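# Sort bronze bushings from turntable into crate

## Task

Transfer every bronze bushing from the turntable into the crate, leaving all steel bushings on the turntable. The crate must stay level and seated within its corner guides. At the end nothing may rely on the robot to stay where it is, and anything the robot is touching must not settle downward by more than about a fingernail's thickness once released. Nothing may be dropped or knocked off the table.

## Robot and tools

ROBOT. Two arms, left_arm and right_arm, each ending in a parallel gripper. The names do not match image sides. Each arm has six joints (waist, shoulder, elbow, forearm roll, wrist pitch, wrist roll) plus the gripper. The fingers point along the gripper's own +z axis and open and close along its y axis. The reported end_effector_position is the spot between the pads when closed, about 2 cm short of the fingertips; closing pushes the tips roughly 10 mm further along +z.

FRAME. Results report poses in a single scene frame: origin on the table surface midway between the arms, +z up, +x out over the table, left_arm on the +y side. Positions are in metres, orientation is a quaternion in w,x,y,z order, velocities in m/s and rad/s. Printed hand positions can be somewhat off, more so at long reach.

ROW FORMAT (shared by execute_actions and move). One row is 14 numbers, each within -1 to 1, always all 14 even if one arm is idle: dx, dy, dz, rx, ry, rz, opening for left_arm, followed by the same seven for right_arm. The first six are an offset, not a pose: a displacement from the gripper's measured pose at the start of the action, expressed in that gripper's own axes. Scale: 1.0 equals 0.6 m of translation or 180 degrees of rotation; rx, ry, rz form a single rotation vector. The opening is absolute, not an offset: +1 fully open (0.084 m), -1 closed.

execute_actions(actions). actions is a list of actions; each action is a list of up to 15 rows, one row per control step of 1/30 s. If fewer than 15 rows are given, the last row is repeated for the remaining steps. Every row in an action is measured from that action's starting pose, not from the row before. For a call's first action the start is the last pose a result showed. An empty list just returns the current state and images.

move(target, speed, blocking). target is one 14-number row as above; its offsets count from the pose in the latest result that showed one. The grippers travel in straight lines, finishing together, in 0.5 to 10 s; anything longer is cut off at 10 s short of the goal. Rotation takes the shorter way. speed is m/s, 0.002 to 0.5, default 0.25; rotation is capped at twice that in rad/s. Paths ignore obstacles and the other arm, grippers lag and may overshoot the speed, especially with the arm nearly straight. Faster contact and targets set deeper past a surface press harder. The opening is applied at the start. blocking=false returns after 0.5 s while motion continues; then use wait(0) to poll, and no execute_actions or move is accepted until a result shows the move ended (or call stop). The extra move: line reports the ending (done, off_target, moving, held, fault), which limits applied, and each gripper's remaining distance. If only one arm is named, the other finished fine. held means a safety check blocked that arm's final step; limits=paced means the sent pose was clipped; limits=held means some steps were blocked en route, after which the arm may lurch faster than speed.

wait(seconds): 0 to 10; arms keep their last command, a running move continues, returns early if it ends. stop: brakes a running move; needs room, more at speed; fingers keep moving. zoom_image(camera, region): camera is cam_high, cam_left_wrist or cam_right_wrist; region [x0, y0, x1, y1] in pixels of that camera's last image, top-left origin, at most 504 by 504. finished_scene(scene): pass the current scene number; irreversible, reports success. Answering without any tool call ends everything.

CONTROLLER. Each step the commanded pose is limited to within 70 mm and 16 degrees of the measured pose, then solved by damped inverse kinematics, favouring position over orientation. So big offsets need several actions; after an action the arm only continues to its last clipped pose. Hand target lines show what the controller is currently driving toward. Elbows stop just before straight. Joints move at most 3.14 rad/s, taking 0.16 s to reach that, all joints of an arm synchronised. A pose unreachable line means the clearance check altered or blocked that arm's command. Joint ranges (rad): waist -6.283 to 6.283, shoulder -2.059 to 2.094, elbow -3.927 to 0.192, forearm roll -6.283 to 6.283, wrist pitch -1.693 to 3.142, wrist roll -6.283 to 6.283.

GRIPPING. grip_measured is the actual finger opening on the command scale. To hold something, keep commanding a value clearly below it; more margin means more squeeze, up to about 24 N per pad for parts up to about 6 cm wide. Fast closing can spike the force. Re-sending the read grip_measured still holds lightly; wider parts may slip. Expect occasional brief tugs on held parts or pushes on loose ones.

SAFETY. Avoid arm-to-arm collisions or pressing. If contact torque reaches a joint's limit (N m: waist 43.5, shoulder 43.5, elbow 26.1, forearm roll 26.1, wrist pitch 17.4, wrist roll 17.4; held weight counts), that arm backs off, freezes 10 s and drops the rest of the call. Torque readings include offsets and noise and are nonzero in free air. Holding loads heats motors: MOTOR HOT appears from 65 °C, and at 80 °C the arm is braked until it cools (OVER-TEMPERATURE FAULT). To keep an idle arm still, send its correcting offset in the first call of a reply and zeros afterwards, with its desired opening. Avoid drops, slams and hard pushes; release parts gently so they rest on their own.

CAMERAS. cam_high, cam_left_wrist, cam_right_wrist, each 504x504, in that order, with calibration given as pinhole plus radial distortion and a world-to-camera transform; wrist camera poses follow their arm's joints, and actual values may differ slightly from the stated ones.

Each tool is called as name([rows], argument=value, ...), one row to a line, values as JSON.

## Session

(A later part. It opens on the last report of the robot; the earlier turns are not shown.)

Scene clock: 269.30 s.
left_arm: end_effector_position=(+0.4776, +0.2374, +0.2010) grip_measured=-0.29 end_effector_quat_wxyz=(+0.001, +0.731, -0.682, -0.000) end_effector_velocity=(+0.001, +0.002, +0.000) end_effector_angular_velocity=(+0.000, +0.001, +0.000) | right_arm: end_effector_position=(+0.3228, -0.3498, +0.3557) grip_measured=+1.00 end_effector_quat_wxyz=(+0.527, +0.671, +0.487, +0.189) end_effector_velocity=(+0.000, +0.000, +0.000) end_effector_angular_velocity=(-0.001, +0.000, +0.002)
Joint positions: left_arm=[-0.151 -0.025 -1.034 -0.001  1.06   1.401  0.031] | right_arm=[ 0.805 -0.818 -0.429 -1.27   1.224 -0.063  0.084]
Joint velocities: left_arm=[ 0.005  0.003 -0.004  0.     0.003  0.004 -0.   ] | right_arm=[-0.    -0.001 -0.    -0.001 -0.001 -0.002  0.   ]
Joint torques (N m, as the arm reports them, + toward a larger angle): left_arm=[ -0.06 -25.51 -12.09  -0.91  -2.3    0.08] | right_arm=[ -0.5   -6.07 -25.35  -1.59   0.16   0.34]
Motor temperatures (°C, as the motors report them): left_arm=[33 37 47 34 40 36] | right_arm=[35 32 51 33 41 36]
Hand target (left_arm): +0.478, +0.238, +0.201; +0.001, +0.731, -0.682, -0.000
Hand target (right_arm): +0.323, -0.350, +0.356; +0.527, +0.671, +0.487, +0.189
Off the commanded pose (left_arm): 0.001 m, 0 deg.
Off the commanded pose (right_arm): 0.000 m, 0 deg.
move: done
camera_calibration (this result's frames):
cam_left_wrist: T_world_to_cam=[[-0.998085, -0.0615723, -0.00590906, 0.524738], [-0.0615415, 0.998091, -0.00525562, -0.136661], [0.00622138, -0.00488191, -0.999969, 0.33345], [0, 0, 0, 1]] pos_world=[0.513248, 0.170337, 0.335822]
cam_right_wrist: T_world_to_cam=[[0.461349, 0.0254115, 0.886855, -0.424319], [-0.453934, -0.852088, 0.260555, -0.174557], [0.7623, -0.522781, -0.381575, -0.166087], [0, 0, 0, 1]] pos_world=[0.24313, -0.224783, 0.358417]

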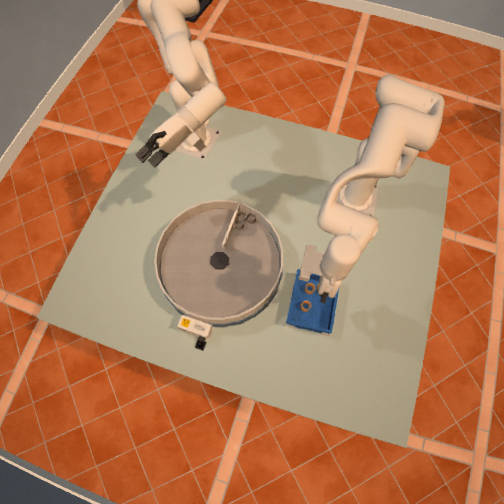

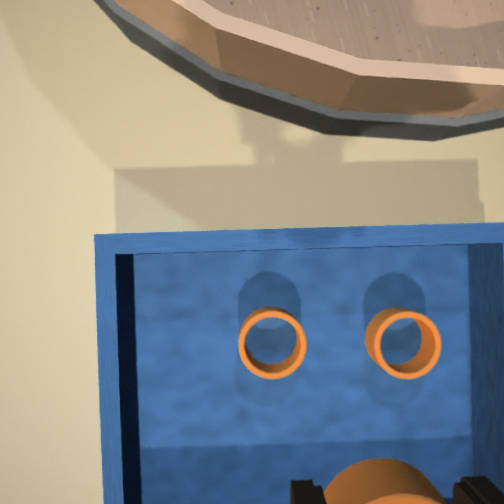

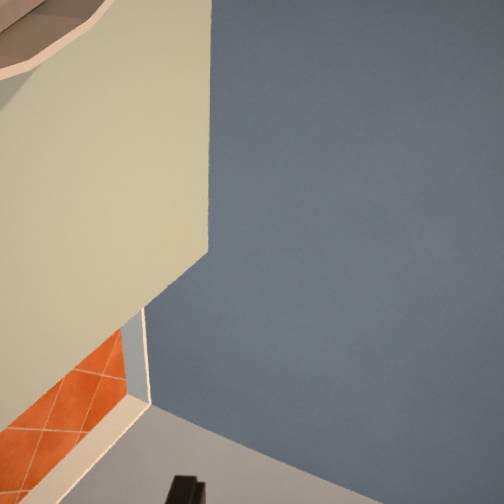

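move(target=[0,0,0.17,0,0,0,-1,0,0,0,0,0,0,1], speed=0.12)

move(target=[0,0,0,0,0,0,0.3,0,0,0,0,0,0,1])

move(target=[0,0,-0.25,0,0,0,0.3,0,0,0,0,0,0,1])

Scene clock: 275.87 s.
left_arm: end_effector_position=(+0.4779, +0.2370, +0.0997) grip_measured=-0.29 end_effector_quat_wxyz=(+0.000, +0.731, -0.682, +0.000) end_effector_velocity=(-0.001, +0.001, -0.004) end_effector_angular_velocity=(+0.000, +0.004, +0.000) | right_arm: end_effector_position=(+0.3228, -0.3498, +0.3557) grip_measured=+1.00 end_effector_quat_wxyz=(+0.527, +0.671, +0.487, +0.189) end_effector_velocity=(+0.000, +0.000, -0.000) end_effector_angular_velocity=(-0.002, +0.001, +0.001)
Joint positions: left_arm=[-0.152  0.125 -0.897 -0.001  0.772  1.402  0.031] | right_arm=[ 0.805 -0.818 -0.429 -1.27   1.224 -0.063  0.084]
Joint velocities: left_arm=[ 0.001  0.006  0.004  0.    -0.006  0.001  0.   ] | right_arm=[-0.     0.     0.    -0.    -0.001 -0.002  0.   ]
Joint torques (N m, as the arm reports them, + toward a larger angle): left_arm=[ -0.08 -27.1  -11.08  -1.17  -2.05   0.42] | right_arm=[ -0.71  -5.96 -25.42  -1.64   0.     0.23]
Motor temperatures (°C, as the motors report them): left_arm=[33 37 47 34 40 36] | right_arm=[35 32 51 33 41 36]
Hand target (left_arm): +0.478, +0.237, +0.099; +0.001, +0.731, -0.682, -0.000
Hand target (right_arm): +0.323, -0.350, +0.356; +0.527, +0.671, +0.487, +0.189
Off the commanded pose (left_arm): 0.001 m, 0 deg.
Off the commanded pose (right_arm): 0.000 m, 0 deg.
move: done
camera_calibration (this result's frames):
cam_left_wrist: T_world_to_cam=[[-0.9981, -0.0612142, -0.00700035, 0.524534], [-0.0611746, 0.998111, -0.00573425, -0.136964], [0.00733814, -0.00529511, -0.999959, 0.231668], [0, 0, 0, 1]] pos_world=[0.513459, 0.170041, 0.234545]
cam_right_wrist: T_world_to_cam=[[0.461349, 0.0254114, 0.886855, -0.424319], [-0.453934, -0.852088, 0.260556, -0.174557], [0.7623, -0.522781, -0.381575, -0.166087], [0, 0, 0, 1]] pos_world=[0.24313, -0.224783, 0.358417]

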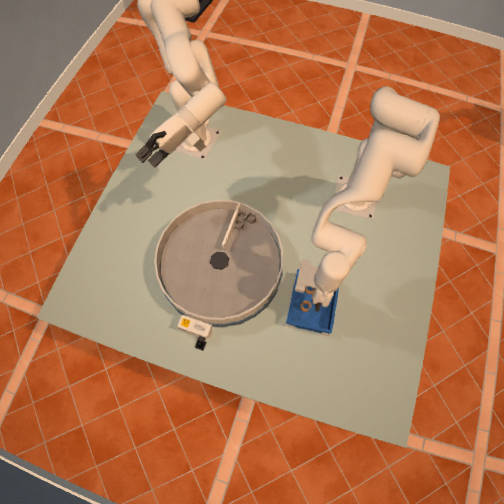

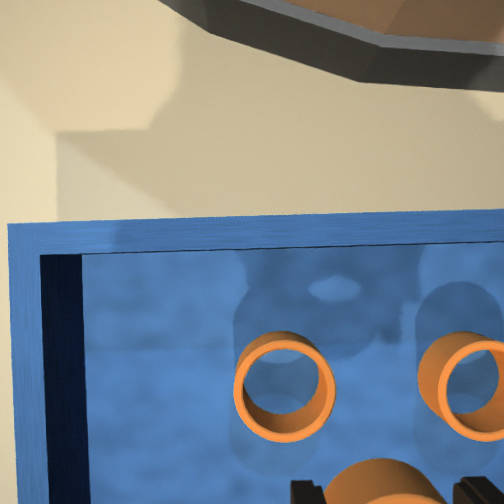

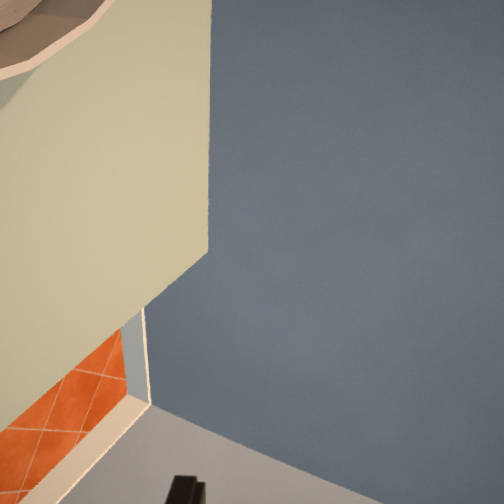

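Scene clock: 276.40 s.
left_arm: end_effector_position=(+0.4780, +0.2370, +0.0997) grip_measured=+0.29 end_effector_quat_wxyz=(+0.000, +0.731, -0.682, +0.000) end_effector_velocity=(+0.001, -0.000, +0.001) end_effector_angular_velocity=(+0.000, -0.002, -0.002) | right_arm: end_effector_position=(+0.3228, -0.3498, +0.3557) grip_measured=+1.00 end_effector_quat_wxyz=(+0.527, +0.671, +0.487, +0.189) end_effector_velocity=(-0.000, -0.000, +0.000) end_effector_angular_velocity=(+0.001, -0.000, -0.001)
Joint positions: left_arm=[-0.152  0.125 -0.897 -0.001  0.772  1.402  0.056] | right_arm=[ 0.805 -0.818 -0.429 -1.27   1.224 -0.063  0.084]
Joint velocities: left_arm=[-0.001  0.    -0.002  0.    -0.     0.001  0.   ] | right_arm=[ 0.    -0.001 -0.     0.001  0.001  0.     0.   ]
Joint torques (N m, as the arm reports them, + toward a larger angle): left_arm=[  0.25 -27.27 -10.89  -1.36  -2.48   0.09] | right_arm=[ -0.71  -5.91 -25.33  -1.59   0.19   0.26]
Motor temperatures (°C, as the motors report them): left_arm=[33 37 47 34 40 36] | right_arm=[35 32 51 33 41 36]
Hand target (left_arm): +0.478, +0.237, +0.100; +0.000, +0.731, -0.682, +0.000
Hand target (right_arm): +0.323, -0.350, +0.356; +0.527, +0.671, +0.487, +0.189
Off the commanded pose (left_arm): 0.000 m, 0 deg.
Off the commanded pose (right_arm): 0.000 m, 0 deg.
move: done
camera_calibration (this result's frames):
cam_left_wrist: T_world_to_cam=[[-0.9981, -0.0612142, -0.0070542, 0.524553], [-0.0611743, 0.998111, -0.00574298, -0.136961], [0.00739242, -0.00530053, -0.999959, 0.231666], [0, 0, 0, 1]] pos_world=[0.513465, 0.170041, 0.23457]
cam_right_wrist: T_world_to_cam=[[0.461349, 0.0254114, 0.886855, -0.424319], [-0.453934, -0.852088, 0.260556, -0.174557], [0.7623, -0.522781, -0.381575, -0.166087], [0, 0, 0, 1]] pos_world=[0.24313, -0.224783, 0.358417]

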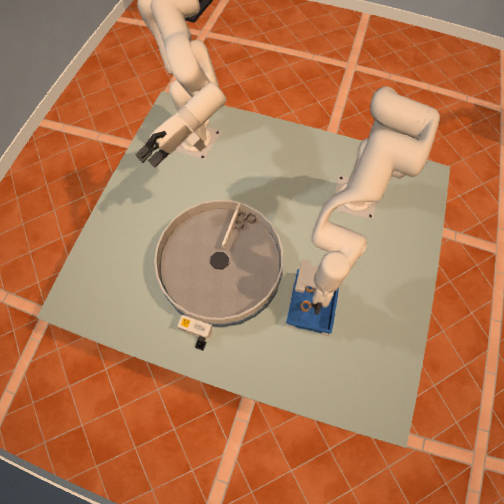

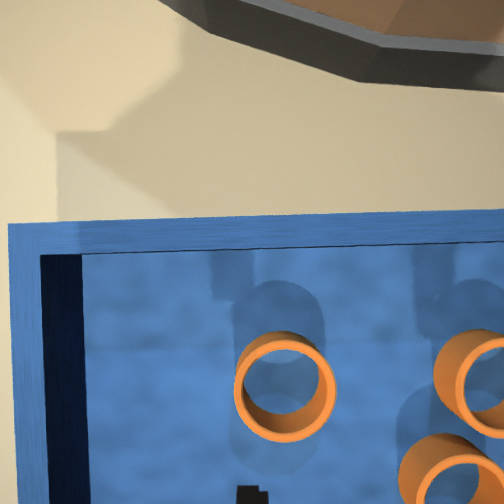

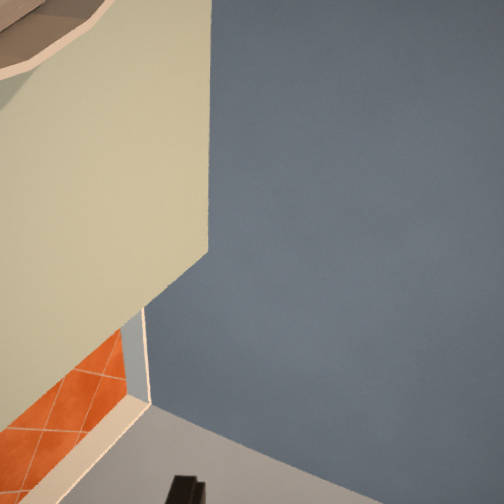

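Scene clock: 277.47 s.
left_arm: end_effector_position=(+0.4773, +0.2375, +0.2484) grip_measured=+0.29 end_effector_quat_wxyz=(+0.001, +0.731, -0.682, -0.001) end_effector_velocity=(+0.002, -0.001, +0.008) end_effector_angular_velocity=(-0.000, -0.008, -0.001) | right_arm: end_effector_position=(+0.3228, -0.3498, +0.3557) grip_measured=+1.00 end_effector_quat_wxyz=(+0.527, +0.671, +0.487, +0.189) end_effector_velocity=(-0.000, +0.000, -0.000) end_effector_angular_velocity=(+0.002, -0.000, +0.000)
Joint positions: left_arm=[-0.151 -0.062 -1.131 -0.     1.195  1.401  0.056] | right_arm=[ 0.805 -0.818 -0.429 -1.27   1.224 -0.063  0.084]
Joint velocities: left_arm=[-0.001 -0.003 -0.02   0.     0.015 -0.     0.   ] | right_arm=[-0.    -0.001 -0.     0.001 -0.001  0.     0.   ]
Joint torques (N m, as the arm reports them, + toward a larger angle): left_arm=[  0.64 -25.84 -12.46  -1.49  -2.09   0.28] | right_arm=[ -0.68  -5.64 -25.26  -1.45   0.1    0.24]
Motor temperatures (°C, as the motors report them): left_arm=[33 37 47 34 40 36] | right_arm=[35 32 51 33 41 36]
Hand target (left_arm): +0.478, +0.238, +0.250; +0.000, +0.731, -0.682, +0.000
Hand target (right_arm): +0.323, -0.350, +0.356; +0.527, +0.671, +0.487, +0.189
Off the commanded pose (left_arm): 0.002 m, 0 deg.
Off the commanded pose (right_arm): 0.000 m, 0 deg.
move: done
camera_calibration (this result's frames):
cam_left_wrist: T_world_to_cam=[[-0.998077, -0.061771, -0.00507409, 0.524567], [-0.0617457, 0.998079, -0.00501086, -0.136558], [0.00537387, -0.00468793, -0.999975, 0.381181], [0, 0, 0, 1]] pos_world=[0.513079, 0.170486, 0.383149]
cam_right_wrist: T_world_to_cam=[[0.461349, 0.0254113, 0.886855, -0.424319], [-0.453935, -0.852088, 0.260556, -0.174557], [0.7623, -0.522781, -0.381575, -0.166087], [0, 0, 0, 1]] pos_world=[0.24313, -0.224783, 0.358417]

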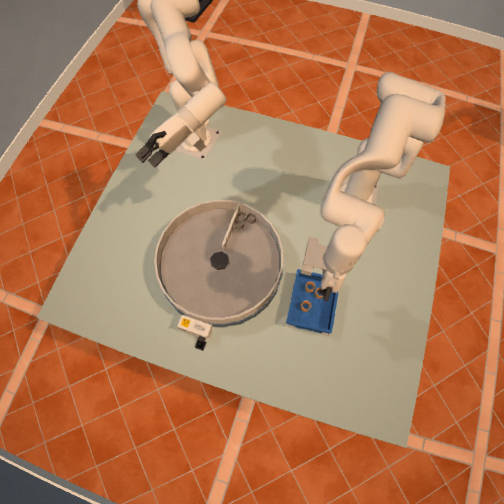

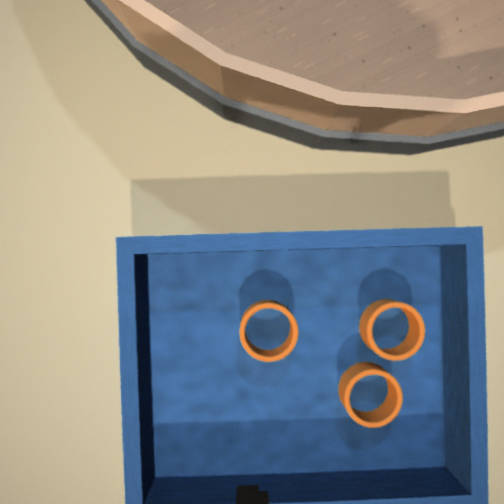

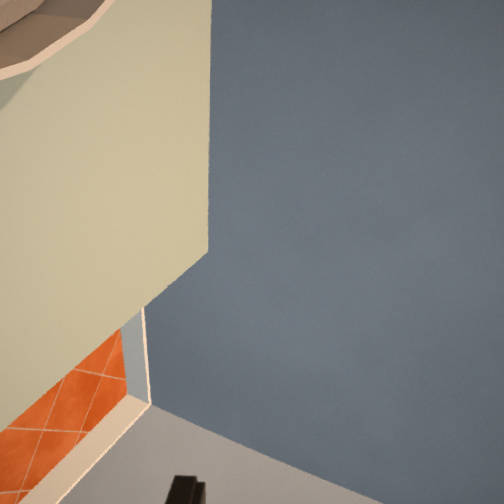

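finished_scene(scene=1)

The scene is finished: the task was done.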